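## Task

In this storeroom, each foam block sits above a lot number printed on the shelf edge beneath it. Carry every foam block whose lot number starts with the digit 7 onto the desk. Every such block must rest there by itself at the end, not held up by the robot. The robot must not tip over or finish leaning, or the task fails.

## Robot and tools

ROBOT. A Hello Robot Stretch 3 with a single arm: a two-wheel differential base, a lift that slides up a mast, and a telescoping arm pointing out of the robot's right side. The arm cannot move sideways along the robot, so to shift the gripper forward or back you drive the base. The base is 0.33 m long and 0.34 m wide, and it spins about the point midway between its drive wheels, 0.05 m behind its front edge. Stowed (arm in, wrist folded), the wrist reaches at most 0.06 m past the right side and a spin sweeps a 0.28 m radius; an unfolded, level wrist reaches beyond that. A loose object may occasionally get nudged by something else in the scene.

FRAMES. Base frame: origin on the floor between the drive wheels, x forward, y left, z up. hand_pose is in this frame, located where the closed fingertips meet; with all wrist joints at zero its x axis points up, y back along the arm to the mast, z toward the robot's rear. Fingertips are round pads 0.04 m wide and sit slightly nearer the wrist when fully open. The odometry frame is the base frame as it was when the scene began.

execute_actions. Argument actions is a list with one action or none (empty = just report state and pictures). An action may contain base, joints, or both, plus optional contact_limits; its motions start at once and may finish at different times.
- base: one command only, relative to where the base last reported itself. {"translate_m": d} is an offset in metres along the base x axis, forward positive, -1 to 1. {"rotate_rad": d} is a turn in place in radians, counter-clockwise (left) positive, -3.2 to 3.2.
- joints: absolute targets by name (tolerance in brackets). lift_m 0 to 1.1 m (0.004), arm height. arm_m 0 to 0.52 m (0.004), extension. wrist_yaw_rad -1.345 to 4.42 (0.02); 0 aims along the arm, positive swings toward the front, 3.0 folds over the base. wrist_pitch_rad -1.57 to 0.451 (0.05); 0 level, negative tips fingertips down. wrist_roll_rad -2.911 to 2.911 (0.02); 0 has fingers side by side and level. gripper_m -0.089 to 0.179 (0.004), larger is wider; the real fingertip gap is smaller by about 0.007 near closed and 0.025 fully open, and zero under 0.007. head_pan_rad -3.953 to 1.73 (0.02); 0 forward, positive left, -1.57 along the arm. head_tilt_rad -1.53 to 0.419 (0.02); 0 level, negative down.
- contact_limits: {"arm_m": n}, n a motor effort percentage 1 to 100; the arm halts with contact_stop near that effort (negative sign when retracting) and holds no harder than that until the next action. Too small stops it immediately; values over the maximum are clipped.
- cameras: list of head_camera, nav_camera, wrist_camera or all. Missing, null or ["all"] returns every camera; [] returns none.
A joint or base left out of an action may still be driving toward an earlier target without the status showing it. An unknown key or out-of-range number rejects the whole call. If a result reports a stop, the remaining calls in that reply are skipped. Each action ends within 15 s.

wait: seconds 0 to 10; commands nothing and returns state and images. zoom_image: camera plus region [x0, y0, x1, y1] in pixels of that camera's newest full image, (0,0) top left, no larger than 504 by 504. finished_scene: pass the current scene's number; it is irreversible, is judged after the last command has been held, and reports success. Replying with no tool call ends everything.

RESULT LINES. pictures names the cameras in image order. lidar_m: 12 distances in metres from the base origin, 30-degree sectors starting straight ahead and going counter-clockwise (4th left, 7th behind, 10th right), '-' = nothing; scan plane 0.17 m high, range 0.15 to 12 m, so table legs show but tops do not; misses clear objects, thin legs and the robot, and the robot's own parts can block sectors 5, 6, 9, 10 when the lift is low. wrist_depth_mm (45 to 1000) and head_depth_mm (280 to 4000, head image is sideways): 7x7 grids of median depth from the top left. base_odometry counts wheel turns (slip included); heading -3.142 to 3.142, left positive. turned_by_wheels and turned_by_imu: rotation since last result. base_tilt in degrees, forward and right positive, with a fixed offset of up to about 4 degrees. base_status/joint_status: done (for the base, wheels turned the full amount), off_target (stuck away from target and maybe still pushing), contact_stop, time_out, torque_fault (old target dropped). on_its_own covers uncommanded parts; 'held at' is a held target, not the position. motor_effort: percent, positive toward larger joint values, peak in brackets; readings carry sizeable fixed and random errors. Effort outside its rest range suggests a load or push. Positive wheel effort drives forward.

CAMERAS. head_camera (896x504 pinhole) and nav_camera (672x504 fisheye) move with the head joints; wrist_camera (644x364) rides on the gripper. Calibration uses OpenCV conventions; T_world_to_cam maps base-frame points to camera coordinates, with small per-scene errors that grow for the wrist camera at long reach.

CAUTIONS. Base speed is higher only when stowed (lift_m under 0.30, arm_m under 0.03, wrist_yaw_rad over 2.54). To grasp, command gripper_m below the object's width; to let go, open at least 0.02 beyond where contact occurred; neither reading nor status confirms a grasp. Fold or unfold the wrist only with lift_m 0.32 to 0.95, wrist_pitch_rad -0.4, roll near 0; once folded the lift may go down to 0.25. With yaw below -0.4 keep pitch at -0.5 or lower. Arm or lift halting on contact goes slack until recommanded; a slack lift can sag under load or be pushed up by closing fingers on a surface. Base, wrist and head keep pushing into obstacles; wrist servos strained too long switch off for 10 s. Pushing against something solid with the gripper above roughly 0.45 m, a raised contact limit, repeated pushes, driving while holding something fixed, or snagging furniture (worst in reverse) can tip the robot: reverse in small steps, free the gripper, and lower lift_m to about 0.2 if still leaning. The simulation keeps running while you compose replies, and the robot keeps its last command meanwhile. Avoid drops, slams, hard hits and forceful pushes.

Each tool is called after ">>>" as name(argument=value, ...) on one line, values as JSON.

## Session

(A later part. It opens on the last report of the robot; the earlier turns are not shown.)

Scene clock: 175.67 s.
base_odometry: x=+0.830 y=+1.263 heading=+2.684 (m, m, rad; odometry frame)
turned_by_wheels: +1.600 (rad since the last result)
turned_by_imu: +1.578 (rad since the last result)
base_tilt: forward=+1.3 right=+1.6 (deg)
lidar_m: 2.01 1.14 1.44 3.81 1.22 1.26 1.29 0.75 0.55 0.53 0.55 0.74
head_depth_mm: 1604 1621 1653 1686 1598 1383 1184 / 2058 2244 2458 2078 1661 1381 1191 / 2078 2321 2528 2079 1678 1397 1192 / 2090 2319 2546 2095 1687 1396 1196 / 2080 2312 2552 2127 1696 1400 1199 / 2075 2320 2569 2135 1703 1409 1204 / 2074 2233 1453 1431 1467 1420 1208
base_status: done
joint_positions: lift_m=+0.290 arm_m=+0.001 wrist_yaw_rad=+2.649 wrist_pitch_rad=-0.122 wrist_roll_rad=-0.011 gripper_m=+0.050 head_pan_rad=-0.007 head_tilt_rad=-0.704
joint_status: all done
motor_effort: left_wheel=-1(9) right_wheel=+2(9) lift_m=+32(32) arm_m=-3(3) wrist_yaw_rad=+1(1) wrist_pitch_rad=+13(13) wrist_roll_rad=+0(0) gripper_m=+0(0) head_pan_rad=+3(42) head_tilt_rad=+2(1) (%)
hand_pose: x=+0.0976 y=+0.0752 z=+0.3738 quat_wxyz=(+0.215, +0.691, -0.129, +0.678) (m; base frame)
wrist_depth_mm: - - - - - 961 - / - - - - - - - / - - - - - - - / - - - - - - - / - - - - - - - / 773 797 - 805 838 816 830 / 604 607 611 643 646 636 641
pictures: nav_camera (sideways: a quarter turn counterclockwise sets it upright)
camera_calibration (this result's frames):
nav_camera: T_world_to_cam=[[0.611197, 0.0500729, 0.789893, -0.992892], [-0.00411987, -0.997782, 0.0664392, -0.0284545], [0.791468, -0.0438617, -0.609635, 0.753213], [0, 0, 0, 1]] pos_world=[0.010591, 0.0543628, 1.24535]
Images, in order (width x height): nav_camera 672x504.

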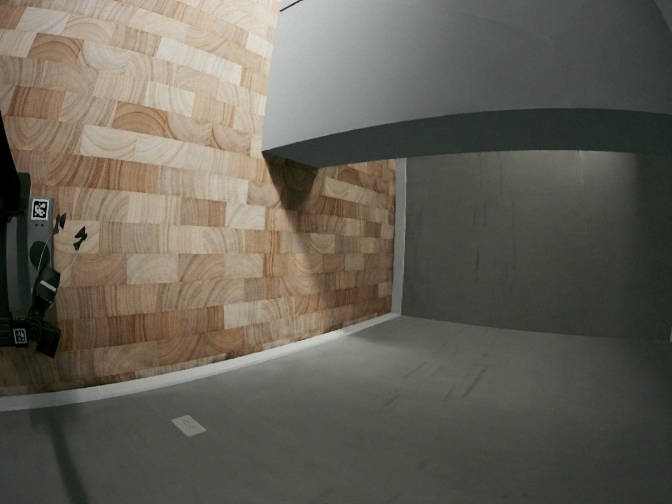

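Shelf front at ~1.5; go 2.03.

>>> execute_actions(actions=[{"base":{"translate_m":1.0}}], cameras=[])

>>> execute_actions(actions=[{"base":{"translate_m":1.0}}], cameras=[])

>>> execute_actions(actions=[{"base":{"rotate_rad":-1.58},"joints":{"head_pan_rad":-1.57,"head_tilt_rad":-0.8}}], cameras=[])

>>> execute_actions(actions=[{"base":{"translate_m":-0.97}}], cameras=["head_camera","nav_camera"])

>>> execute_actions(actions=[{"base":{"translate_m":-0.94}}], cameras=["head_camera","nav_camera"])

>>> execute_actions(actions=[{"base":{"translate_m":-0.94}}], cameras=["head_camera","nav_camera"])

Scene clock: 189.73 s.
base_odometry: x=-0.067 y=+1.705 heading=+2.684 (m, m, rad; odometry frame)
turned_by_wheels: +0.000 (rad since the last result)
turned_by_imu: -0.004 (rad since the last result)
base_tilt: forward=+1.3 right=+1.6 (deg)
lidar_m: 1.49 1.55 0.53 0.51 2.36 2.05 2.09 0.74 0.54 0.52 0.54 0.74
head_depth_mm: 1237 1370 1518 1663 1577 1386 1185 / 1236 1375 1549 1763 1665 1380 1187 / 1233 1372 1554 1783 1676 1393 1188 / 1235 1374 1538 1763 1685 1404 1204 / 1233 1374 1549 1760 1684 1400 1199 / 1235 1374 1554 1768 1697 1409 1204 / 1229 1374 1546 1778 1707 1410 1208
base_status: done
joint_positions: lift_m=+0.290 arm_m=+0.001 wrist_yaw_rad=+2.649 wrist_pitch_rad=-0.122 wrist_roll_rad=-0.011 gripper_m=+0.050 head_pan_rad=-0.007 head_tilt_rad=-0.704
joint_status: not commanded
motor_effort: left_wheel=-1(7) right_wheel=+2(8) lift_m=+32(32) arm_m=-4(3) wrist_yaw_rad=+1(2) wrist_pitch_rad=+13(13) wrist_roll_rad=+0(0) gripper_m=+0(0) head_pan_rad=+3(2) head_tilt_rad=+1(1) (%)
hand_pose: x=+0.0976 y=+0.0752 z=+0.3738 quat_wxyz=(+0.215, +0.691, -0.129, +0.678) (m; base frame)
wrist_depth_mm: - 472 510 590 - - - / - 486 535 613 - - - / - 516 551 637 - - - / - 532 584 671 - - - / - 899 585 691 - - - / 772 707 - 727 846 830 864 / 619 620 619 627 648 653 651
pictures: none
No camera images: the call's "cameras" was empty. Leave "cameras" out to get every camera's image.

Scene clock: 194.90 s.
base_odometry: x=-0.965 y=+2.146 heading=+2.684 (m, m, rad; odometry frame)
turned_by_wheels: +0.000 (rad since the last result)
turned_by_imu: -0.003 (rad since the last result)
base_tilt: forward=+1.3 right=+1.6 (deg)
lidar_m: 0.49 0.51 0.69 1.86 0.76 0.74 2.08 0.73 0.53 0.51 0.53 0.51
head_depth_mm: 379 421 476 544 636 767 968 / 379 422 475 543 636 766 966 / 378 421 475 543 636 766 963 / 378 422 476 543 635 763 964 / 378 421 474 544 634 764 962 / 378 421 475 543 633 766 964 / 378 421 474 542 634 764 965
base_status: done
joint_positions: lift_m=+0.290 arm_m=+0.001 wrist_yaw_rad=+2.649 wrist_pitch_rad=-0.122 wrist_roll_rad=-0.011 gripper_m=+0.050 head_pan_rad=-0.007 head_tilt_rad=-0.704
joint_status: not commanded
motor_effort: left_wheel=-1(7) right_wheel=+2(6) lift_m=+32(32) arm_m=-3(3) wrist_yaw_rad=+1(1) wrist_pitch_rad=+13(13) wrist_roll_rad=+0(0) gripper_m=+0(0) head_pan_rad=+3(2) head_tilt_rad=+2(1) (%)
hand_pose: x=+0.0976 y=+0.0752 z=+0.3738 quat_wxyz=(+0.215, +0.691, -0.129, +0.678) (m; base frame)
wrist_depth_mm: - - - 876 599 454 367 / - - - 902 599 468 373 / - - - 938 618 461 376 / - - - 963 644 483 386 / - - - 948 635 490 390 / 761 801 - 803 603 498 398 / 611 614 621 638 615 490 400
pictures: none
No camera images: the call's "cameras" was empty. Leave "cameras" out to get every camera's image.

Scene clock: 197.10 s.
base_odometry: x=-0.965 y=+2.146 heading=+1.104 (m, m, rad; odometry frame)
turned_by_wheels: -1.580 (rad since the last result)
turned_by_imu: -1.560 (rad since the last result)
base_tilt: forward=+1.2 right=+1.7 (deg)
lidar_m: 0.51 0.53 0.51 0.49 0.51 0.69 1.90 0.75 0.74 2.03 0.73 0.53
head_depth_mm: 2797 2956 2348 1867 1533 1307 1139 / 2772 3009 2382 1871 1550 1317 1147 / 2779 3027 2383 1888 1555 1330 1152 / 2802 2999 2373 1887 1559 1328 1158 / 2797 2987 2420 1895 1561 1335 1162 / 2035 2041 2010 1848 1577 1344 1162 / 1419 1420 1410 1402 1394 1288 1166
base_status: done
joint_positions: lift_m=+0.290 arm_m=+0.001 wrist_yaw_rad=+2.649 wrist_pitch_rad=-0.122 wrist_roll_rad=-0.011 gripper_m=+0.050 head_pan_rad=-1.563 head_tilt_rad=-0.791
joint_status: all done
motor_effort: left_wheel=+3(12) right_wheel=-1(5) lift_m=+31(31) arm_m=-3(4) wrist_yaw_rad=+1(1) wrist_pitch_rad=+13(13) wrist_roll_rad=+0(0) gripper_m=-1(0) head_pan_rad=-4(42) head_tilt_rad=-4(12) (%)
hand_pose: x=+0.0976 y=+0.0752 z=+0.3738 quat_wxyz=(+0.215, +0.691, -0.129, +0.678) (m; base frame)
wrist_depth_mm: 399 440 492 568 608 486 384 / 417 465 518 591 640 485 390 / 429 472 539 630 663 500 399 / 442 488 559 642 671 510 407 / 460 505 559 669 663 514 409 / 471 524 - 686 640 519 412 / 477 521 612 637 628 517 423
pictures: none
No camera images: the call's "cameras" was empty. Leave "cameras" out to get every camera's image.

Scene clock: 202.10 s.
base_odometry: x=-1.401 y=+1.280 heading=+1.104 (m, m, rad; odometry frame)
turned_by_wheels: +0.000 (rad since the last result)
turned_by_imu: +0.000 (rad since the last result)
base_tilt: forward=+1.3 right=+1.7 (deg)
lidar_m: 1.48 0.69 0.51 0.49 0.51 0.69 1.91 1.40 0.68 0.99 0.67 1.54
head_depth_mm: 815 750 592 1097 904 1238 1140 / 819 754 597 1104 913 1243 1145 / 818 759 578 1105 917 1242 1148 / 822 700 581 1112 917 1245 1154 / 821 777 585 1123 924 1253 1161 / 823 785 589 1123 923 1260 1164 / 825 792 594 1068 931 1115 1167
base_status: done
joint_positions: lift_m=+0.290 arm_m=+0.001 wrist_yaw_rad=+2.649 wrist_pitch_rad=-0.122 wrist_roll_rad=-0.011 gripper_m=+0.050 head_pan_rad=-1.563 head_tilt_rad=-0.791
joint_status: not commanded
motor_effort: left_wheel=+3(8) right_wheel=-1(5) lift_m=+32(31) arm_m=-4(4) wrist_yaw_rad=+1(1) wrist_pitch_rad=+13(13) wrist_roll_rad=+0(0) gripper_m=+0(0) head_pan_rad=-4(3) head_tilt_rad=-4(4) (%)
hand_pose: x=+0.0976 y=+0.0752 z=+0.3738 quat_wxyz=(+0.215, +0.691, -0.129, +0.678) (m; base frame)
wrist_depth_mm: 400 437 494 551 666 781 977 / 413 456 514 588 696 846 - / 426 471 536 625 743 892 - / 433 491 563 648 770 973 - / 450 503 566 680 830 - - / 466 527 - 688 825 828 827 / 471 518 603 646 635 650 664
pictures: head_camera (sideways: a quarter turn clockwise sets it upright), nav_camera (sideways: a quarter turn counterclockwise sets it upright)
camera_calibration (this result's frames):
head_camera: T_world_to_cam=[[0.00977323, 0.689511, -0.724209, 0.961649], [0.999225, 0.0208766, 0.033361, -0.0458878], [0.0381218, -0.723974, -0.688773, 0.857812], [0, 0, 0, 1]] pos_world=[0.00375251, -0.0410757, 1.2888]
nav_camera: T_world_to_cam=[[0.0594895, -0.676309, 0.734212, -0.91695], [-0.997692, -0.0161703, 0.065943, -0.0217402], [-0.0327254, -0.736441, -0.67571, 0.844191], [0, 0, 0, 1]] pos_world=[0.0604853, 0.00120372, 1.2451]
Images, in order (width x height): head_camera 896x504, nav_camera 672x504.

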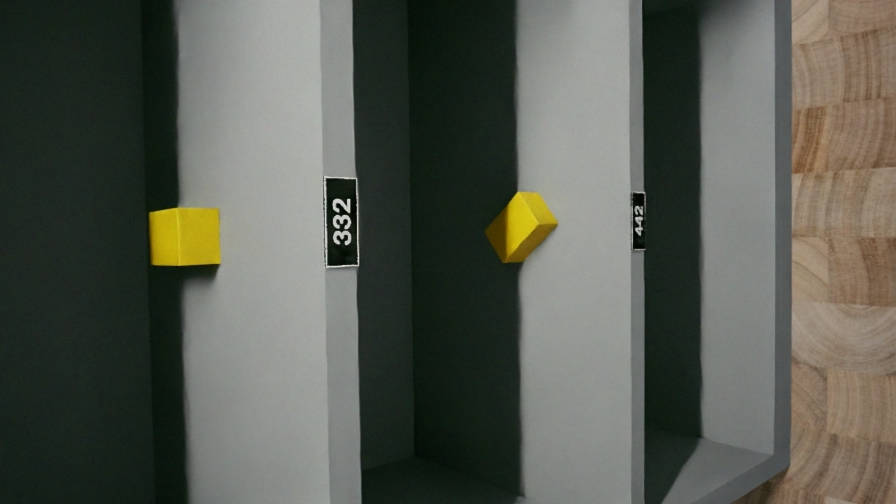

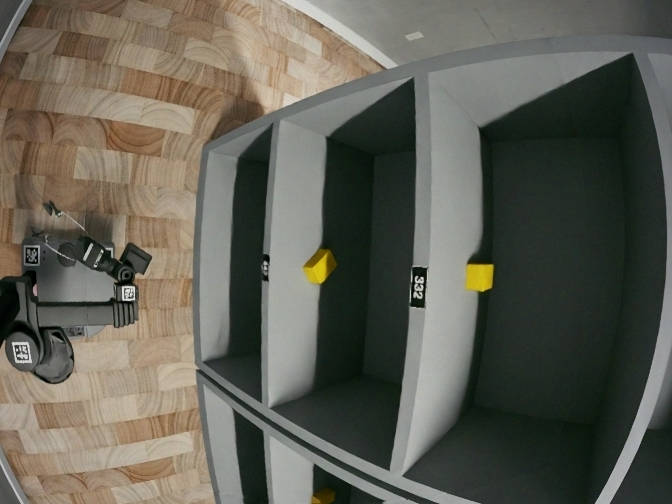

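Scene clock: 207.00 s.
base_odometry: x=-1.823 y=+0.440 heading=+1.105 (m, m, rad; odometry frame)
turned_by_wheels: +0.000 (rad since the last result)
turned_by_imu: +0.000 (rad since the last result)
base_tilt: forward=+1.3 right=+1.6 (deg)
lidar_m: 1.89 0.69 0.50 0.49 0.51 0.69 1.91 1.40 0.68 0.98 0.68 1.40
head_depth_mm: 817 749 593 1099 903 1239 1145 / 818 755 596 1102 912 1242 1147 / 820 758 579 1114 913 1243 1146 / 821 689 583 1113 919 1251 1155 / 821 777 587 1118 925 1248 1158 / 822 786 587 1127 924 1257 1165 / 826 792 594 1067 931 1134 1165
base_status: done
joint_positions: lift_m=+0.290 arm_m=+0.001 wrist_yaw_rad=+2.649 wrist_pitch_rad=-0.122 wrist_roll_rad=-0.011 gripper_m=+0.050 head_pan_rad=-1.563 head_tilt_rad=-0.791
joint_status: not commanded
motor_effort: left_wheel=+2(8) right_wheel=-1(6) lift_m=+32(33) arm_m=-3(3) wrist_yaw_rad=+1(1) wrist_pitch_rad=+13(13) wrist_roll_rad=+0(0) gripper_m=-1(0) head_pan_rad=-4(3) head_tilt_rad=-4(4) (%)
hand_pose: x=+0.0976 y=+0.0752 z=+0.3738 quat_wxyz=(+0.215, +0.691, -0.129, +0.678) (m; base frame)
wrist_depth_mm: 393 446 490 561 663 784 975 / 408 454 513 585 683 836 - / 423 469 534 623 739 870 - / 436 486 556 651 794 977 - / 444 504 558 674 842 987 - / 463 510 - 673 837 834 862 / 479 520 596 642 648 660 655
pictures: head_camera (sideways: a quarter turn clockwise sets it upright), nav_camera (sideways: a quarter turn counterclockwise sets it upright)
camera_calibration (this result's frames):
head_camera: T_world_to_cam=[[0.00979213, 0.68951, -0.72421, 0.961649], [0.999226, 0.0208492, 0.033361, -0.0458878], [0.0381019, -0.723976, -0.688772, 0.857812], [0, 0, 0, 1]] pos_world=[0.00375138, -0.0410756, 1.2888]
nav_camera: T_world_to_cam=[[0.059471, -0.67631, 0.734212, -0.91695], [-0.997693, -0.0161429, 0.065943, -0.0217402], [-0.0327456, -0.73644, -0.67571, 0.844191], [0, 0, 0, 1]] pos_world=[0.0604854, 0.00120223, 1.2451]
Images, in order (width x height): head_camera 896x504, nav_camera 672x504.

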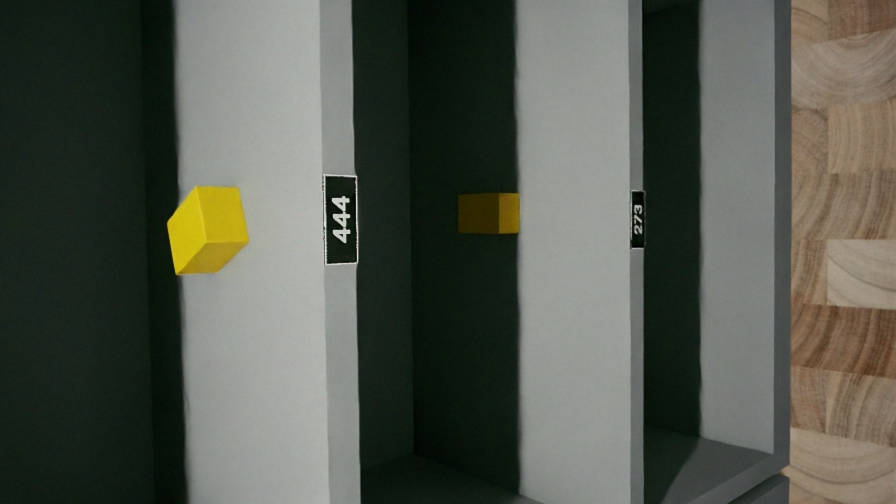

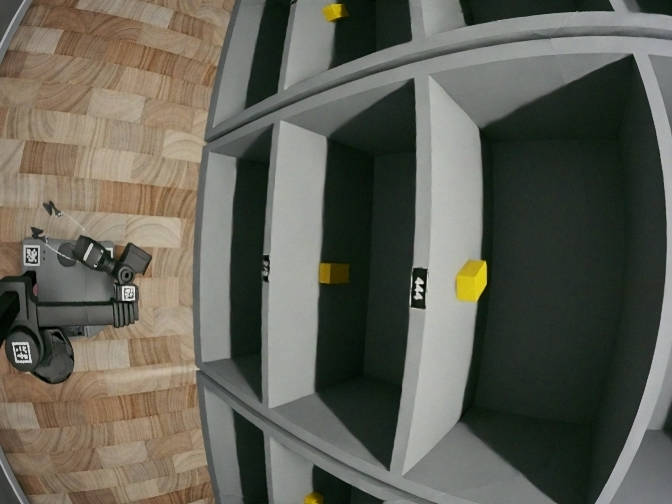

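Scene clock: 211.90 s.
base_odometry: x=-2.246 y=-0.399 heading=+1.105 (m, m, rad; odometry frame)
turned_by_wheels: +0.000 (rad since the last result)
turned_by_imu: +0.000 (rad since the last result)
base_tilt: forward=+1.2 right=+1.7 (deg)
lidar_m: 1.88 0.69 0.51 0.49 0.51 0.69 1.42 1.40 0.68 0.98 0.67 1.40
head_depth_mm: 818 750 593 1097 904 1232 1140 / 818 756 595 1098 912 1245 1147 / 821 686 578 1111 917 1248 1147 / 820 732 584 1114 921 1258 1154 / 824 774 585 1124 921 1255 1157 / 824 781 589 1130 928 1265 1162 / 826 794 592 1064 933 1131 1168
base_status: done
joint_positions: lift_m=+0.290 arm_m=+0.001 wrist_yaw_rad=+2.649 wrist_pitch_rad=-0.122 wrist_roll_rad=-0.011 gripper_m=+0.050 head_pan_rad=-1.563 head_tilt_rad=-0.791
joint_status: not commanded
motor_effort: left_wheel=+3(6) right_wheel=-1(5) lift_m=+32(31) arm_m=-3(3) wrist_yaw_rad=+2(1) wrist_pitch_rad=+13(13) wrist_roll_rad=+0(0) gripper_m=+1(0) head_pan_rad=-4(5) head_tilt_rad=-4(4) (%)
hand_pose: x=+0.0976 y=+0.0752 z=+0.3738 quat_wxyz=(+0.215, +0.691, -0.129, +0.678) (m; base frame)
wrist_depth_mm: 399 438 497 568 678 796 - / 407 460 508 591 689 833 - / 428 465 535 616 721 895 - / 442 487 554 653 762 936 - / 452 504 553 649 853 972 - / 465 521 - 685 812 847 832 / 473 523 605 630 638 651 649
pictures: head_camera (sideways: a quarter turn clockwise sets it upright), nav_camera (sideways: a quarter turn counterclockwise sets it upright)
camera_calibration (this result's frames):
head_camera: T_world_to_cam=[[0.00980035, 0.68951, -0.72421, 0.961649], [0.999226, 0.0208373, 0.033361, -0.0458878], [0.0380933, -0.723976, -0.688772, 0.857812], [0, 0, 0, 1]] pos_world=[0.00375089, -0.0410756, 1.2888]
nav_camera: T_world_to_cam=[[0.0594629, -0.676311, 0.734212, -0.91695], [-0.997693, -0.016131, 0.065943, -0.0217402], [-0.0327544, -0.73644, -0.67571, 0.844191], [0, 0, 0, 1]] pos_world=[0.0604854, 0.00120157, 1.2451]
Images, in order (width x height): head_camera 896x504, nav_camera 672x504.

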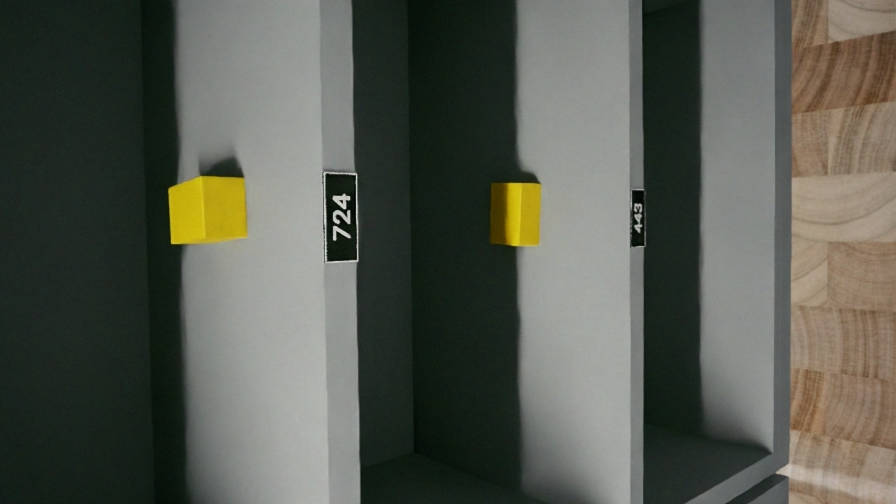

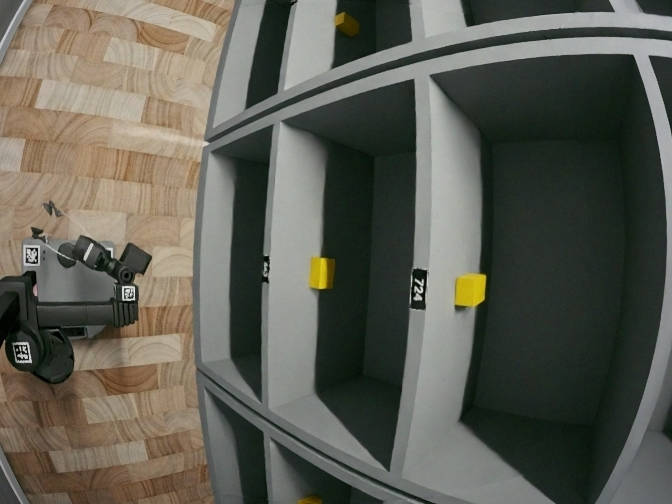

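Aligned well. Raise while peeking at the last unit.

>>> execute_actions(actions=[{"joints":{"lift_m":0.94,"wrist_yaw_rad":0,"gripper_m":0.15,"head_pan_rad":-2.65,"head_tilt_rad":-0.5}}], cameras=["head_camera","wrist_camera"])

Scene clock: 220.53 s.
base_odometry: x=-2.246 y=-0.399 heading=+1.105 (m, m, rad; odometry frame)
turned_by_wheels: +0.000 (rad since the last result)
turned_by_imu: -0.002 (rad since the last result)
base_tilt: forward=+1.3 right=+1.7 (deg)
lidar_m: 1.88 0.69 0.51 0.49 0.51 0.69 1.41 1.39 0.68 0.99 0.68 1.40
head_depth_mm: 1172 1249 1340 1450 1578 1615 1357 / 1211 1318 1417 1544 1676 1624 1396 / 1222 1340 1428 1567 1730 1587 1421 / 1268 1414 1298 1645 1365 1546 - / 1225 1461 1131 1607 1258 1096 - / 1166 1315 1211 865 1120 854 - / 656 622 653 682 744 - -
base_status: not commanded
joint_positions: lift_m=+0.940 arm_m=+0.001 wrist_yaw_rad=+0.002 wrist_pitch_rad=-0.122 wrist_roll_rad=-0.011 gripper_m=+0.150 head_pan_rad=-2.643 head_tilt_rad=-0.508
joint_status: all done
motor_effort: left_wheel=+2(3) right_wheel=-1(1) lift_m=+38(40) arm_m=-4(4) wrist_yaw_rad=-1(4) wrist_pitch_rad=+13(13) wrist_roll_rad=+0(0) gripper_m=-1(82) head_pan_rad=-5(42) head_tilt_rad=+2(18) (%)
hand_pose: x=-0.0211 y=-0.3978 z=+1.0236 quat_wxyz=(+0.710, +0.044, -0.702, -0.042) (m; base frame)
wrist_depth_mm: 532 659 679 676 676 678 481 / 540 702 708 710 707 700 470 / 536 728 717 724 727 718 473 / 403 412 424 433 457 468 430 / 302 305 303 304 310 314 314 / 524 827 806 837 835 - 462 / 564 733 789 815 786 724 442
pictures: head_camera (sideways: a quarter turn clockwise sets it upright), wrist_camera
camera_calibration (this result's frames):
head_camera: T_world_to_cam=[[0.411061, 0.206827, -0.887836, 1.17252], [0.497434, -0.867039, 0.0283254, -0.0362825], [-0.76393, -0.453283, -0.459288, 0.564154], [0, 0, 0, 1]] pos_world=[-0.0329557, -0.0182464, 1.30114]
wrist_camera: T_world_to_cam=[[-0.998428, 0.0174696, 0.0532519, -0.0742574], [-0.0459708, 0.288212, -0.956463, 1.12864], [-0.0320568, -0.957407, -0.286956, 0.0815304], [0, 0, 0, 1]] pos_world=[-0.0196424, -0.245933, 1.10685]
Images, in order (width x height): head_camera 896x504, wrist_camera 644x364.

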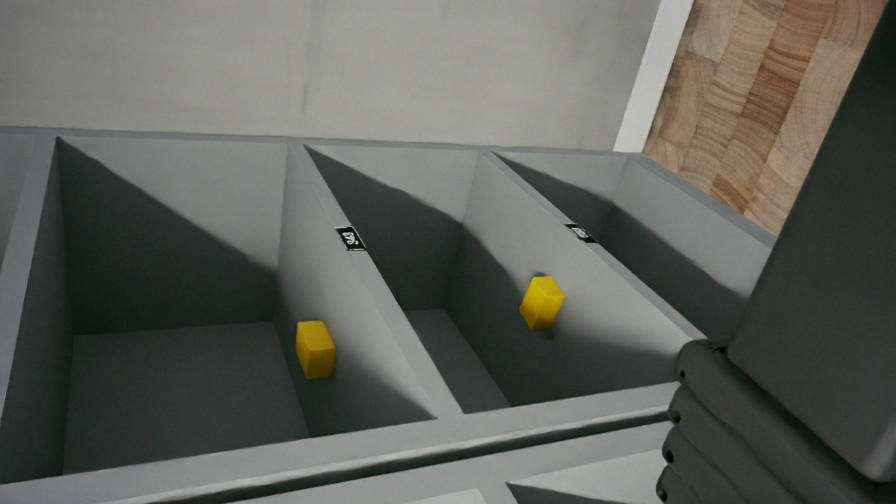

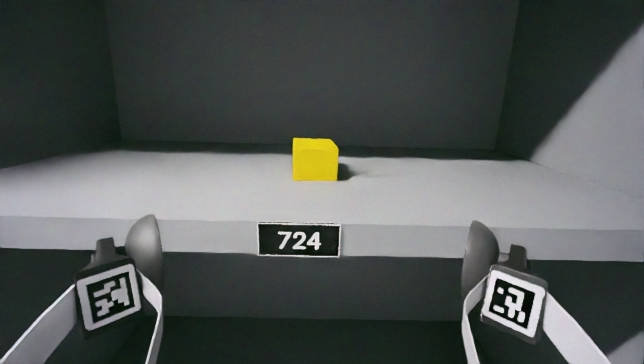

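>>> zoom_image(camera="head_camera", region=[320,215,380,260])

>>> zoom_image(camera="head_camera", region=[550,212,610,257])

>>> execute_actions(actions=[{"joints":{"lift_m":0.937,"arm_m":0.32}}], cameras=["wrist_camera"])

>>> execute_actions(actions=[{"joints":{"gripper_m":0.0}}], cameras=[])

>>> execute_actions(actions=[{"joints":{"lift_m":0.96,"arm_m":0.0}}], cameras=["wrist_camera"])

Region (320, 215, 380, 260) of head_camera's 896x504 image, scaled by 8.400, with more detail than that image has; it fills the top 378 rows of this view, and the rest is white.

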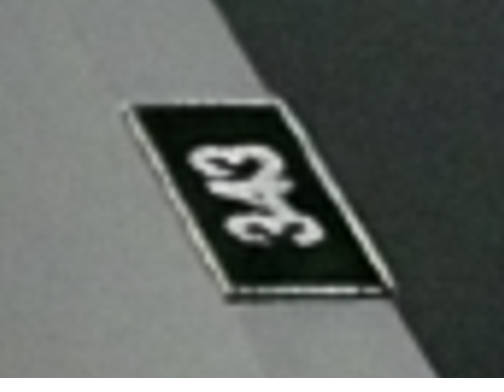

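Region (550, 212, 610, 257) of head_camera's 896x504 image, scaled by 8.400, with more detail than that image has; it fills the top 378 rows of this view, and the rest is white.

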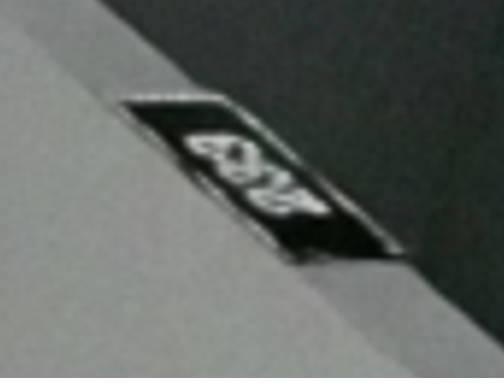

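Scene clock: 229.63 s.
base_odometry: x=-2.246 y=-0.399 heading=+1.105 (m, m, rad; odometry frame)
turned_by_wheels: +0.000 (rad since the last result)
turned_by_imu: -0.002 (rad since the last result)
base_tilt: forward=+1.3 right=+1.7 (deg)
lidar_m: 1.88 0.69 0.50 0.49 0.50 0.69 1.42 1.40 0.68 0.99 0.67 1.40
head_depth_mm: 1173 1256 1340 1452 1573 1612 1326 / 1213 1314 1421 1536 1683 1616 1368 / 1230 1339 1433 1554 1734 1593 1405 / 1265 1415 1300 1642 1356 1548 - / 1217 1464 1129 1601 1249 1094 - / 1172 1318 1206 864 1126 862 - / 655 622 654 682 746 792 -
base_status: not commanded
joint_positions: lift_m=+0.937 arm_m=+0.320 wrist_yaw_rad=+0.000 wrist_pitch_rad=-0.122 wrist_roll_rad=-0.011 gripper_m=+0.150 head_pan_rad=-2.643 head_tilt_rad=-0.508
joint_status: all done
motor_effort: left_wheel=+2(2) right_wheel=-1(1) lift_m=+31(34) arm_m=+4(3) wrist_yaw_rad=-1(1) wrist_pitch_rad=+13(13) wrist_roll_rad=+0(0) gripper_m=+0(0) head_pan_rad=-4(5) head_tilt_rad=+2(3) (%)
hand_pose: x=-0.0214 y=-0.7160 z=+1.0209 quat_wxyz=(+0.710, +0.044, -0.702, -0.043) (m; base frame)
wrist_depth_mm: 376 381 380 380 383 384 382 / 394 398 395 395 399 400 397 / 406 413 413 416 417 416 417 / 384 394 405 423 427 429 432 / 252 274 243 160 273 300 284 / 198 188 129 123 190 - 205 / - 150 140 126 156 152 163
pictures: wrist_camera
camera_calibration (this result's frames):
wrist_camera: T_world_to_cam=[[-0.998406, 0.0187026, 0.053252, -0.0679778], [-0.0456149, 0.288268, -0.956463, 1.21774], [-0.0332392, -0.957367, -0.286956, -0.223929], [0, 0, 0, 1]] pos_world=[-0.0197654, -0.564147, 1.10409]
Images, in order (width x height): wrist_camera 644x364.

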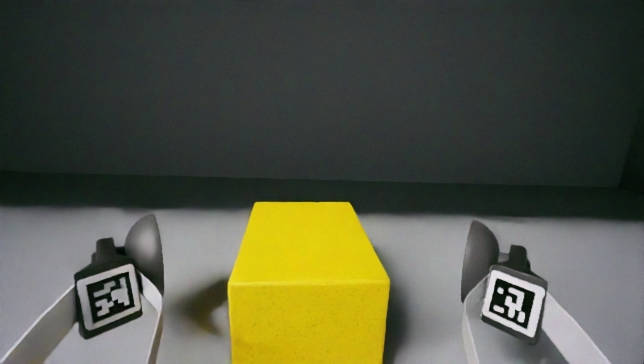

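Scene clock: 231.63 s.
base_odometry: x=-2.246 y=-0.399 heading=+1.105 (m, m, rad; odometry frame)
turned_by_wheels: +0.000 (rad since the last result)
turned_by_imu: -0.001 (rad since the last result)
base_tilt: forward=+1.3 right=+1.6 (deg)
lidar_m: 1.89 0.69 0.50 0.49 0.50 0.69 1.42 1.40 0.68 0.98 0.68 1.40
head_depth_mm: 1170 1242 1344 1452 1575 1609 1331 / 1212 1315 1419 1539 1676 1621 1358 / 1232 1340 1422 1562 1731 1585 1401 / 1268 1410 1298 1644 1355 1541 - / 1216 1462 1128 1608 1256 1096 - / 1170 1319 1208 867 1121 861 - / 656 620 654 684 741 791 -
base_status: not commanded
joint_positions: lift_m=+0.937 arm_m=+0.320 wrist_yaw_rad=+0.000 wrist_pitch_rad=-0.122 wrist_roll_rad=-0.011 gripper_m=+0.001 head_pan_rad=-2.643 head_tilt_rad=-0.508
joint_status: all done
motor_effort: left_wheel=+3(2) right_wheel=-1(1) lift_m=+31(31) arm_m=+4(4) wrist_yaw_rad=+0(0) wrist_pitch_rad=+13(13) wrist_roll_rad=+0(0) gripper_m=-23(97) head_pan_rad=-5(4) head_tilt_rad=+3(3) (%)
hand_pose: x=-0.0214 y=-0.7160 z=+1.0209 quat_wxyz=(+0.710, +0.044, -0.702, -0.043) (m; base frame)
wrist_depth_mm: 377 380 379 381 387 388 392 / 393 395 398 393 400 400 405 / 405 406 415 408 419 418 421 / 387 395 403 417 430 422 428 / 255 259 184 159 291 278 284 / 186 190 121 125 131 202 206 / 150 151 140 129 150 158 159
pictures: none
No camera images: the call's "cameras" was empty. Leave "cameras" out to get every camera's image.

Scene clock: 235.20 s.
base_odometry: x=-2.246 y=-0.399 heading=+1.105 (m, m, rad; odometry frame)
turned_by_wheels: +0.000 (rad since the last result)
turned_by_imu: -0.001 (rad since the last result)
base_tilt: forward=+1.3 right=+1.7 (deg)
lidar_m: 1.88 0.69 0.51 0.49 0.51 0.69 1.42 1.40 0.68 0.98 0.68 1.40
head_depth_mm: 1166 1250 1344 1451 1574 1612 - / 1215 1315 1422 1539 1672 1613 - / 1233 1332 1428 1561 1729 1632 - / 1264 1417 1294 1630 1351 1618 - / 1212 1469 1132 1599 1257 1075 - / 1168 1322 1209 863 1166 - - / 654 620 653 683 729 - -
base_status: not commanded
joint_positions: lift_m=+0.960 arm_m=+0.001 wrist_yaw_rad=+0.000 wrist_pitch_rad=-0.122 wrist_roll_rad=-0.011 gripper_m=+0.013 head_pan_rad=-2.643 head_tilt_rad=-0.508
joint_status: all done
joint sent to its limit — the command would take arm_m past its lower limit, so that joint was sent only as far as its limit.
on_its_own: gripper_m is held at +0.012, not at your +0.000, by its stall guard, which is not easing now
motor_effort: left_wheel=+2(3) right_wheel=-1(1) lift_m=+38(40) arm_m=-4(3) wrist_yaw_rad=+0(0) wrist_pitch_rad=+13(13) wrist_roll_rad=+0(0) gripper_m=-20(23) head_pan_rad=-4(5) head_tilt_rad=+3(3) (%)
hand_pose: x=-0.0214 y=-0.3978 z=+1.0436 quat_wxyz=(+0.710, +0.043, -0.702, -0.043) (m; base frame)
wrist_depth_mm: 529 675 660 672 692 688 478 / 531 675 694 688 706 708 475 / 548 730 731 732 747 712 473 / 477 483 501 514 539 547 455 / 308 314 186 159 355 343 346 / 534 720 121 125 130 570 426 / 547 746 754 129 802 648 468
pictures: wrist_camera
camera_calibration (this result's frames):
wrist_camera: T_world_to_cam=[[-0.998402, 0.0189137, 0.0532524, -0.0751097], [-0.0455543, 0.288278, -0.956463, 1.14778], [-0.0334417, -0.95736, -0.286956, 0.087226], [0, 0, 0, 1]] pos_world=[-0.0197865, -0.245952, 1.12684]
Images, in order (width x height): wrist_camera 644x364.

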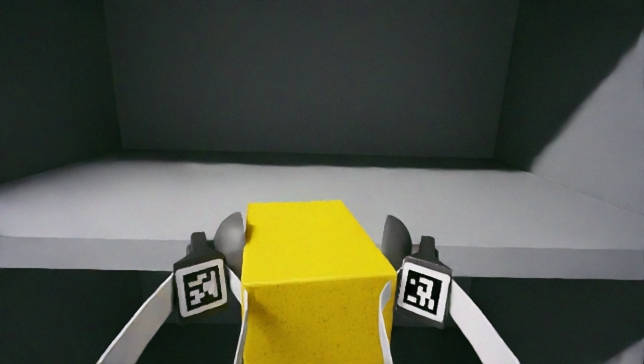

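Lower label unclear (423?). Back up while lowering to confirm.

>>> execute_actions(actions=[{"base":{"translate_m":-0.45},"joints":{"lift_m":0.29,"wrist_yaw_rad":2.65,"head_pan_rad":-2.3,"head_tilt_rad":-0.8}}], cameras=["head_camera"])

Scene clock: 244.30 s.
base_odometry: x=-2.448 y=-0.801 heading=+1.105 (m, m, rad; odometry frame)
turned_by_wheels: +0.000 (rad since the last result)
turned_by_imu: -0.002 (rad since the last result)
base_tilt: forward=+1.2 right=+1.7 (deg)
lidar_m: 1.88 0.69 0.51 0.49 0.51 0.69 0.97 1.00 1.02 0.53 1.02 1.02
head_depth_mm: 890 975 1114 1278 1441 1309 1144 / 960 899 1206 1217 1473 1317 1149 / 1039 809 1315 1142 1456 1321 1149 / 1070 772 1358 1084 1408 1279 1158 / 1007 770 1270 1094 976 1262 1158 / 946 777 644 1126 929 1237 1120 / 880 796 596 1113 933 843 1051
base_status: done
joint_positions: lift_m=+0.290 arm_m=+0.001 wrist_yaw_rad=+2.649 wrist_pitch_rad=-0.122 wrist_roll_rad=-0.011 gripper_m=+0.013 head_pan_rad=-2.307 head_tilt_rad=-0.790
joint_status: all done
on_its_own: gripper_m is held at +0.012, not at your +0.000, by its stall guard, which is not easing now
motor_effort: left_wheel=+3(4) right_wheel=-1(5) lift_m=+31(35) arm_m=-3(4) wrist_yaw_rad=+2(2) wrist_pitch_rad=+13(13) wrist_roll_rad=+0(0) gripper_m=-19(19) head_pan_rad=+3(27) head_tilt_rad=-3(21) (%)
hand_pose: x=+0.0977 y=+0.0751 z=+0.3738 quat_wxyz=(+0.215, +0.691, -0.129, +0.678) (m; base frame)
wrist_depth_mm: 401 438 485 564 655 792 991 / 405 454 514 592 686 833 - / 421 471 540 625 732 911 - / 433 486 552 635 752 938 - / 446 502 186 160 831 - - / 464 529 121 125 130 852 845 / 476 544 571 129 611 651 669
pictures: head_camera (sideways: a quarter turn clockwise sets it upright)
camera_calibration (this result's frames):
head_camera: T_world_to_cam=[[0.473827, 0.500412, -0.724622, 0.959356], [0.749394, -0.661284, 0.033353, -0.0443535], [-0.46249, -0.55883, -0.688339, 0.860302], [0, 0, 0, 1]] pos_world=[-0.0234484, -0.0286401, 1.28883]
Images, in order (width x height): head_camera 896x504.

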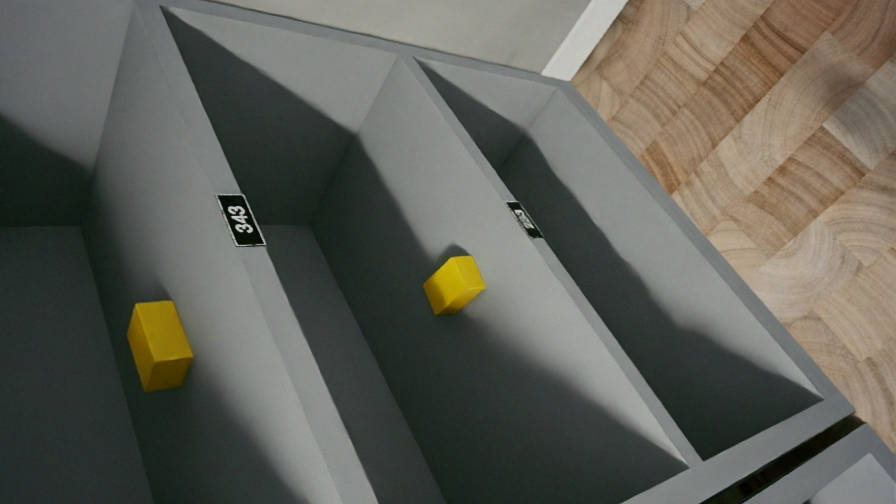

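>>> zoom_image(camera="head_camera", region=[490,190,570,250])

>>> execute_actions(actions=[{"base":{"translate_m":1.0},"joints":{"head_pan_rad":-1.57}}], cameras=[])

>>> execute_actions(actions=[{"base":{"translate_m":1.0}}], cameras=[])

>>> execute_actions(actions=[{"base":{"translate_m":0.6}}], cameras=[])

>>> execute_actions(actions=[{"base":{"translate_m":0.6}}], cameras=[])

>>> execute_actions(actions=[{"base":{"rotate_rad":-1.59}}], cameras=[])

>>> execute_actions(actions=[{"base":{"translate_m":1.0}}], cameras=[])

>>> execute_actions(actions=[{"base":{"translate_m":1.0}}], cameras=[])

>>> execute_actions(actions=[{"base":{"translate_m":0.4}}], cameras=[])

>>> execute_actions(actions=[{"base":{"translate_m":0.4},"joints":{"lift_m":0.73,"wrist_yaw_rad":0}}], cameras=["head_camera","wrist_camera"])

Region (490, 190, 570, 250) of head_camera's 896x504 image, scaled by 6.300, with more detail than that image has; it fills the top 378 rows of this view, and the rest is white.

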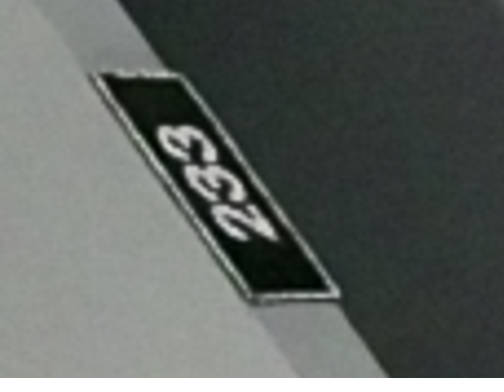

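Scene clock: 259.63 s.
base_odometry: x=-1.999 y=+0.092 heading=+1.105 (m, m, rad; odometry frame)
turned_by_wheels: +0.000 (rad since the last result)
turned_by_imu: -0.003 (rad since the last result)
base_tilt: forward=+1.2 right=+1.6 (deg)
lidar_m: 1.88 0.69 0.51 0.49 0.50 0.69 1.91 1.11 1.02 0.53 1.02 0.97
head_depth_mm: 440 678 593 1100 907 1234 1145 / 444 498 576 680 856 1215 1152 / 439 499 562 678 828 1035 1149 / 821 771 606 1112 917 1252 1157 / 823 779 585 1125 924 1261 1159 / 823 786 590 1127 929 1265 1167 / 822 795 595 1139 933 1273 1169
base_status: done
joint_positions: lift_m=+0.290 arm_m=+0.001 wrist_yaw_rad=+2.649 wrist_pitch_rad=-0.122 wrist_roll_rad=-0.011 gripper_m=+0.013 head_pan_rad=-1.577 head_tilt_rad=-0.790
joint_status: all done
on_its_own: gripper_m is held at +0.012, not at your +0.000, by its stall guard, which is not easing now
motor_effort: left_wheel=+2(11) right_wheel=-1(3) lift_m=+32(32) arm_m=-3(4) wrist_yaw_rad=+1(2) wrist_pitch_rad=+13(13) wrist_roll_rad=+0(0) gripper_m=-20(20) head_pan_rad=+3(40) head_tilt_rad=-4(3) (%)
hand_pose: x=+0.0976 y=+0.0752 z=+0.3738 quat_wxyz=(+0.215, +0.691, -0.129, +0.678) (m; base frame)
wrist_depth_mm: 402 439 494 563 668 776 997 / 409 454 514 594 703 829 - / 417 473 532 615 712 922 - / 439 493 551 643 792 932 - / 446 504 186 161 821 - - / 473 510 121 125 131 841 843 / 465 548 580 129 615 638 660
pictures: none
No camera images: the call's "cameras" was empty. Leave "cameras" out to get every camera's image.

Scene clock: 264.80 s.
base_odometry: x=-1.550 y=+0.985 heading=+1.105 (m, m, rad; odometry frame)
turned_by_wheels: +0.000 (rad since the last result)
turned_by_imu: -0.003 (rad since the last result)
base_tilt: forward=+1.2 right=+1.6 (deg)
lidar_m: 1.81 0.69 0.50 0.49 0.50 0.69 1.91 1.17 0.55 0.54 1.02 0.92
head_depth_mm: 440 498 561 696 887 1240 1146 / 465 498 562 668 805 1111 1143 / 808 726 602 1045 891 1197 1146 / 820 771 606 1113 919 1250 1151 / 822 777 587 1122 924 1254 1162 / 822 787 589 1127 925 1256 1163 / 824 793 594 1133 933 1267 1167
base_status: done
joint_positions: lift_m=+0.290 arm_m=+0.001 wrist_yaw_rad=+2.649 wrist_pitch_rad=-0.122 wrist_roll_rad=-0.011 gripper_m=+0.013 head_pan_rad=-1.577 head_tilt_rad=-0.790
joint_status: not commanded
on_its_own: gripper_m is held at +0.012, not at your +0.000, by its stall guard, which is not easing now
motor_effort: left_wheel=+3(11) right_wheel=-1(4) lift_m=+32(32) arm_m=-3(3) wrist_yaw_rad=+2(2) wrist_pitch_rad=+13(13) wrist_roll_rad=+0(0) gripper_m=-19(19) head_pan_rad=+2(2) head_tilt_rad=-4(3) (%)
hand_pose: x=+0.0976 y=+0.0752 z=+0.3738 quat_wxyz=(+0.215, +0.691, -0.129, +0.678) (m; base frame)
wrist_depth_mm: 402 439 494 560 678 784 - / 407 462 513 593 708 840 - / 424 469 531 609 724 922 - / 439 486 549 631 767 938 - / 447 497 186 159 829 971 - / 467 515 121 124 131 819 828 / 477 543 575 129 608 663 661
pictures: none
No camera images: the call's "cameras" was empty. Leave "cameras" out to get every camera's image.

Scene clock: 268.50 s.
base_odometry: x=-1.280 y=+1.521 heading=+1.105 (m, m, rad; odometry frame)
turned_by_wheels: +0.000 (rad since the last result)
turned_by_imu: -0.002 (rad since the last result)
base_tilt: forward=+1.3 right=+1.6 (deg)
lidar_m: 1.21 0.69 0.51 0.49 0.51 0.69 1.90 0.87 0.98 0.58 0.55 1.26
head_depth_mm: 819 709 594 1100 907 1238 1145 / 822 758 599 1104 912 1248 1147 / 820 764 601 1108 917 1247 1152 / 820 769 583 1112 919 1253 1158 / 821 780 585 1052 896 1165 1158 / 620 609 575 661 1498 1341 1163 / 439 479 2288 1912 1580 1348 1166
base_status: done
joint_positions: lift_m=+0.290 arm_m=+0.001 wrist_yaw_rad=+2.649 wrist_pitch_rad=-0.122 wrist_roll_rad=-0.011 gripper_m=+0.013 head_pan_rad=-1.577 head_tilt_rad=-0.790
joint_status: not commanded
on_its_own: gripper_m is held at +0.012, not at your +0.000, by its stall guard, which is not easing now
motor_effort: left_wheel=+3(12) right_wheel=-1(3) lift_m=+32(32) arm_m=-3(3) wrist_yaw_rad=+1(2) wrist_pitch_rad=+13(13) wrist_roll_rad=+0(0) gripper_m=-19(19) head_pan_rad=+3(3) head_tilt_rad=-4(4) (%)
hand_pose: x=+0.0976 y=+0.0752 z=+0.3738 quat_wxyz=(+0.215, +0.691, -0.129, +0.678) (m; base frame)
wrist_depth_mm: 397 441 497 572 668 785 910 / 411 452 506 602 689 848 935 / 419 473 540 616 736 910 974 / 434 488 552 631 785 956 961 / 449 506 185 160 842 - 969 / 465 521 121 125 131 831 853 / 479 539 576 129 626 638 655
pictures: none
No camera images: the call's "cameras" was empty. Leave "cameras" out to get every camera's image.

Scene clock: 272.20 s.
base_odometry: x=-1.011 y=+2.058 heading=+1.105 (m, m, rad; odometry frame)
turned_by_wheels: +0.000 (rad since the last result)
turned_by_imu: -0.002 (rad since the last result)
base_tilt: forward=+1.2 right=+1.6 (deg)
lidar_m: 0.61 0.64 0.51 0.49 0.51 0.69 1.91 1.40 0.67 2.41 0.87 0.64
head_depth_mm: 2667 2959 2361 1854 1382 1288 1144 / 2788 3021 2375 1875 1544 1314 1146 / 2782 3024 2375 1889 1555 1318 1151 / 2800 3039 2372 1882 1582 1333 1156 / 2779 3037 2409 1908 1568 1340 1158 / 2579 2575 2304 1912 1582 1342 1160 / 1768 1749 1734 1708 1545 1343 1165
base_status: done
joint_positions: lift_m=+0.290 arm_m=+0.001 wrist_yaw_rad=+2.649 wrist_pitch_rad=-0.122 wrist_roll_rad=-0.011 gripper_m=+0.013 head_pan_rad=-1.577 head_tilt_rad=-0.790
joint_status: not commanded
on_its_own: gripper_m is held at +0.012, not at your +0.000, by its stall guard, which is not easing now
motor_effort: left_wheel=+3(12) right_wheel=-1(4) lift_m=+32(32) arm_m=-3(3) wrist_yaw_rad=+2(2) wrist_pitch_rad=+13(13) wrist_roll_rad=+0(0) gripper_m=-19(19) head_pan_rad=+3(3) head_tilt_rad=-4(4) (%)
hand_pose: x=+0.0976 y=+0.0752 z=+0.3738 quat_wxyz=(+0.215, +0.691, -0.129, +0.678) (m; base frame)
wrist_depth_mm: 396 442 497 568 661 588 468 / 411 457 515 597 700 577 469 / 427 468 537 608 735 603 473 / 436 488 553 647 744 604 484 / 452 502 185 160 766 621 495 / 467 515 121 125 131 613 500 / 478 550 570 129 617 590 508
pictures: none
No camera images: the call's "cameras" was empty. Leave "cameras" out to get every camera's image.

Scene clock: 274.43 s.
base_odometry: x=-1.011 y=+2.058 heading=-0.485 (m, m, rad; odometry frame)
turned_by_wheels: -1.590 (rad since the last result)
turned_by_imu: -1.570 (rad since the last result)
base_tilt: forward=+1.3 right=+1.6 (deg)
lidar_m: 2.44 0.88 0.64 0.61 0.64 0.51 0.49 0.51 0.69 1.86 1.40 0.67
head_depth_mm: 1500 1529 1559 1589 1467 1321 1145 / 2240 2313 2209 1887 1546 1314 1147 / 3438 3214 2354 1887 1558 1328 1149 / 3488 3277 2401 1894 1558 1329 1155 / 3458 3340 2437 1902 1559 1336 1159 / 2621 2267 2317 1911 1585 1342 1164 / 1883 2023 1512 1663 1528 1325 1167
base_status: done
joint_positions: lift_m=+0.290 arm_m=+0.001 wrist_yaw_rad=+2.649 wrist_pitch_rad=-0.122 wrist_roll_rad=-0.011 gripper_m=+0.013 head_pan_rad=-1.577 head_tilt_rad=-0.791
joint_status: not commanded
on_its_own: gripper_m is held at +0.012, not at your +0.000, by its stall guard, which is not easing now
motor_effort: left_wheel=+3(13) right_wheel=-1(5) lift_m=+32(33) arm_m=-4(4) wrist_yaw_rad=+1(1) wrist_pitch_rad=+13(13) wrist_roll_rad=+0(0) gripper_m=-20(19) head_pan_rad=+3(2) head_tilt_rad=-4(4) (%)
hand_pose: x=+0.0976 y=+0.0752 z=+0.3738 quat_wxyz=(+0.215, +0.691, -0.129, +0.678) (m; base frame)
wrist_depth_mm: 494 539 622 701 805 - - / 499 553 641 741 825 - - / 513 579 662 772 899 - - / 538 598 680 768 929 - - / 555 624 185 160 - - - / 575 639 121 125 131 818 856 / 569 605 584 129 609 660 650
pictures: none
No camera images: the call's "cameras" was empty. Leave "cameras" out to get every camera's image.

Scene clock: 279.60 s.
base_odometry: x=-0.126 y=+1.592 heading=-0.485 (m, m, rad; odometry frame)
turned_by_wheels: +0.000 (rad since the last result)
turned_by_imu: -0.003 (rad since the last result)
base_tilt: forward=+1.2 right=+1.6 (deg)
lidar_m: 2.29 0.89 0.64 0.62 0.64 0.87 1.49 0.58 0.42 0.41 2.56 2.00
head_depth_mm: 318 360 413 485 585 741 1014 / 318 360 413 484 585 740 1012 / 319 360 413 484 584 742 1007 / 3231 2995 2229 1829 1528 1316 1156 / 3460 3340 2412 1888 1565 1330 1156 / 3401 3351 2431 1913 1580 1346 1163 / 3413 3386 2449 1912 1583 1344 1167
base_status: done
joint_positions: lift_m=+0.290 arm_m=+0.001 wrist_yaw_rad=+2.649 wrist_pitch_rad=-0.122 wrist_roll_rad=-0.011 gripper_m=+0.013 head_pan_rad=-1.577 head_tilt_rad=-0.791
joint_status: not commanded
on_its_own: gripper_m is held at +0.012, not at your +0.000, by its stall guard, which is not easing now
motor_effort: left_wheel=+3(12) right_wheel=-1(3) lift_m=+32(32) arm_m=-4(3) wrist_yaw_rad=+1(2) wrist_pitch_rad=+13(13) wrist_roll_rad=+0(0) gripper_m=-19(19) head_pan_rad=+2(2) head_tilt_rad=-3(4) (%)
hand_pose: x=+0.0976 y=+0.0752 z=+0.3738 quat_wxyz=(+0.215, +0.691, -0.129, +0.678) (m; base frame)
wrist_depth_mm: 500 548 616 712 843 990 - / 520 567 633 754 861 - - / 521 593 673 735 934 - - / 540 593 682 807 969 - - / 563 626 186 160 - - - / 582 630 121 125 130 825 816 / 580 616 580 130 615 650 661
pictures: none
No camera images: the call's "cameras" was empty. Leave "cameras" out to get every camera's image.

Scene clock: 284.77 s.
base_odometry: x=+0.759 y=+1.126 heading=-0.485 (m, m, rad; odometry frame)
turned_by_wheels: +0.000 (rad since the last result)
turned_by_imu: -0.003 (rad since the last result)
base_tilt: forward=+1.2 right=+1.6 (deg)
lidar_m: 1.29 0.90 0.65 0.63 0.65 0.88 2.39 1.10 1.43 3.73 1.71 1.15
head_depth_mm: 3018 2875 2360 1861 1541 1310 1140 / 3371 3205 2361 1878 1550 1314 1150 / 3365 3218 2391 1886 1557 1324 1149 / 3434 3236 2404 1891 1577 1334 1155 / 3421 3339 2427 1913 1565 1337 1154 / 3309 3338 2455 1915 1579 1343 1162 / 3378 1717 2287 1920 1578 1346 1167
base_status: done
joint_positions: lift_m=+0.290 arm_m=+0.001 wrist_yaw_rad=+2.649 wrist_pitch_rad=-0.122 wrist_roll_rad=-0.011 gripper_m=+0.013 head_pan_rad=-1.577 head_tilt_rad=-0.791
joint_status: not commanded
on_its_own: gripper_m is held at +0.012, not at your +0.000, by its stall guard, which is not easing now
motor_effort: left_wheel=+3(12) right_wheel=-1(4) lift_m=+32(31) arm_m=-3(3) wrist_yaw_rad=+2(1) wrist_pitch_rad=+13(13) wrist_roll_rad=+0(0) gripper_m=-20(20) head_pan_rad=+3(3) head_tilt_rad=-4(4) (%)
hand_pose: x=+0.0976 y=+0.0752 z=+0.3738 quat_wxyz=(+0.215, +0.691, -0.129, +0.678) (m; base frame)
wrist_depth_mm: 505 562 617 730 844 - 973 / 518 585 648 751 892 - - / 535 593 682 799 928 - - / 541 618 696 816 - - - / 564 643 185 160 - - - / 598 638 121 125 130 815 844 / 580 617 574 130 610 629 663
pictures: none
No camera images: the call's "cameras" was empty. Leave "cameras" out to get every camera's image.

Scene clock: 287.90 s.
base_odometry: x=+1.113 y=+0.939 heading=-0.485 (m, m, rad; odometry frame)
turned_by_wheels: +0.000 (rad since the last result)
turned_by_imu: -0.001 (rad since the last result)
base_tilt: forward=+1.3 right=+1.6 (deg)
lidar_m: 0.89 0.91 0.66 0.63 0.66 0.89 1.60 1.48 1.99 1.60 0.90 0.93
head_depth_mm: 3415 3233 2343 1859 1539 1312 1142 / 3400 3237 2371 1874 1541 1325 1149 / 3312 3236 2383 1884 1558 1324 1152 / 3397 3301 2422 1902 1561 1331 1159 / 3326 1484 1122 1735 1569 1329 1159 / 3395 1500 1084 904 1578 1343 1160 / 2556 1515 1091 912 1295 1343 1165
base_status: done
joint_positions: lift_m=+0.290 arm_m=+0.001 wrist_yaw_rad=+2.649 wrist_pitch_rad=-0.122 wrist_roll_rad=-0.011 gripper_m=+0.013 head_pan_rad=-1.577 head_tilt_rad=-0.791
joint_status: not commanded
on_its_own: gripper_m is held at +0.012, not at your +0.000, by its stall guard, which is not easing now
motor_effort: left_wheel=+3(13) right_wheel=-1(3) lift_m=+33(33) arm_m=-4(4) wrist_yaw_rad=+1(1) wrist_pitch_rad=+13(13) wrist_roll_rad=+0(0) gripper_m=-20(20) head_pan_rad=+3(2) head_tilt_rad=-4(4) (%)
hand_pose: x=+0.0976 y=+0.0752 z=+0.3738 quat_wxyz=(+0.215, +0.691, -0.129, +0.678) (m; base frame)
wrist_depth_mm: 502 564 626 703 841 891 687 / 525 573 651 764 871 847 695 / 533 600 668 785 936 875 700 / 555 612 709 812 994 898 721 / 575 659 185 159 - 899 744 / 581 637 121 125 131 790 718 / 589 615 575 129 604 643 653
pictures: none
No camera images: the call's "cameras" was empty. Leave "cameras" out to get every camera's image.

Scene clock: 293.50 s.
base_odometry: x=+1.467 y=+0.753 heading=-0.484 (m, m, rad; odometry frame)
turned_by_wheels: +0.000 (rad since the last result)
turned_by_imu: -0.002 (rad since the last result)
base_tilt: forward=+1.3 right=+1.6 (deg)
lidar_m: 0.49 0.51 0.66 0.64 0.66 0.90 1.86 1.88 2.55 0.78 0.70 0.51
head_depth_mm: 3373 3199 2365 910 1540 1313 - / 3309 2944 1054 914 1545 1314 - / 3352 1457 1059 917 567 - - / 3347 1470 1065 896 1117 1341 1146 / 3397 1487 1080 898 1534 1336 1157 / 2034 1492 1084 903 1574 1335 1159 / 1459 1359 1090 908 1376 1285 1150
base_status: done
joint_positions: lift_m=+0.730 arm_m=+0.001 wrist_yaw_rad=+0.001 wrist_pitch_rad=-0.122 wrist_roll_rad=-0.011 gripper_m=+0.013 head_pan_rad=-1.577 head_tilt_rad=-0.791
joint_status: all done
on_its_own: gripper_m is held at +0.012, not at your +0.000, by its stall guard, which is not easing now
motor_effort: left_wheel=+3(12) right_wheel=-1(3) lift_m=+38(39) arm_m=-4(3) wrist_yaw_rad=-1(6) wrist_pitch_rad=+13(13) wrist_roll_rad=+0(0) gripper_m=-20(20) head_pan_rad=+2(3) head_tilt_rad=-3(3) (%)
hand_pose: x=-0.0211 y=-0.3978 z=+0.8136 quat_wxyz=(+0.710, +0.044, -0.702, -0.043) (m; base frame)
wrist_depth_mm: 639 936 - - - - - / 627 928 - - - - - / 638 952 - - - - - / 587 638 645 666 700 - - / 459 475 187 160 470 - - / 648 930 121 124 130 - - / 656 - - 129 - - -
pictures: head_camera (sideways: a quarter turn clockwise sets it upright), wrist_camera
camera_calibration (this result's frames):
head_camera: T_world_to_cam=[[0.0190375, 0.689337, -0.724191, 0.961568], [0.999416, 0.00744715, 0.0333613, -0.0458894], [0.0283903, -0.724403, -0.688792, 0.857897], [0, 0, 0, 1]] pos_world=[0.00320078, -0.0410401, 1.2888]
wrist_camera: T_world_to_cam=[[-0.998425, 0.0176479, 0.0532536, -0.0630489], [-0.0459209, 0.28822, -0.956463, 0.927769], [-0.0322283, -0.957402, -0.286955, 0.0212672], [0, 0, 0, 1]] pos_world=[-0.0196601, -0.245927, 0.896836]
Images, in order (width x height): head_camera 896x504, wrist_camera 644x364.

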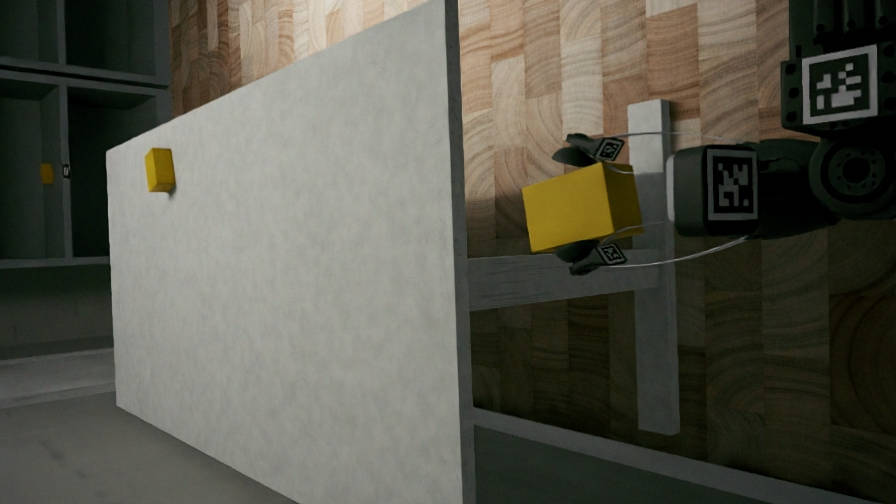

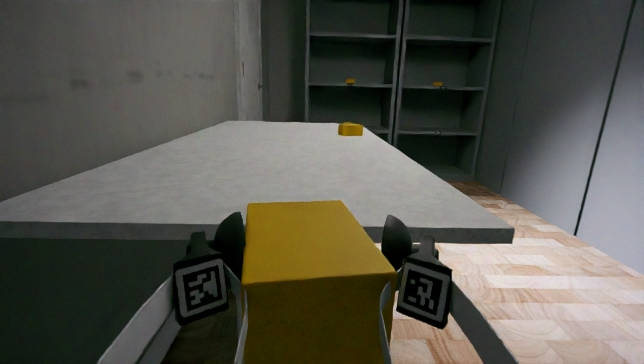

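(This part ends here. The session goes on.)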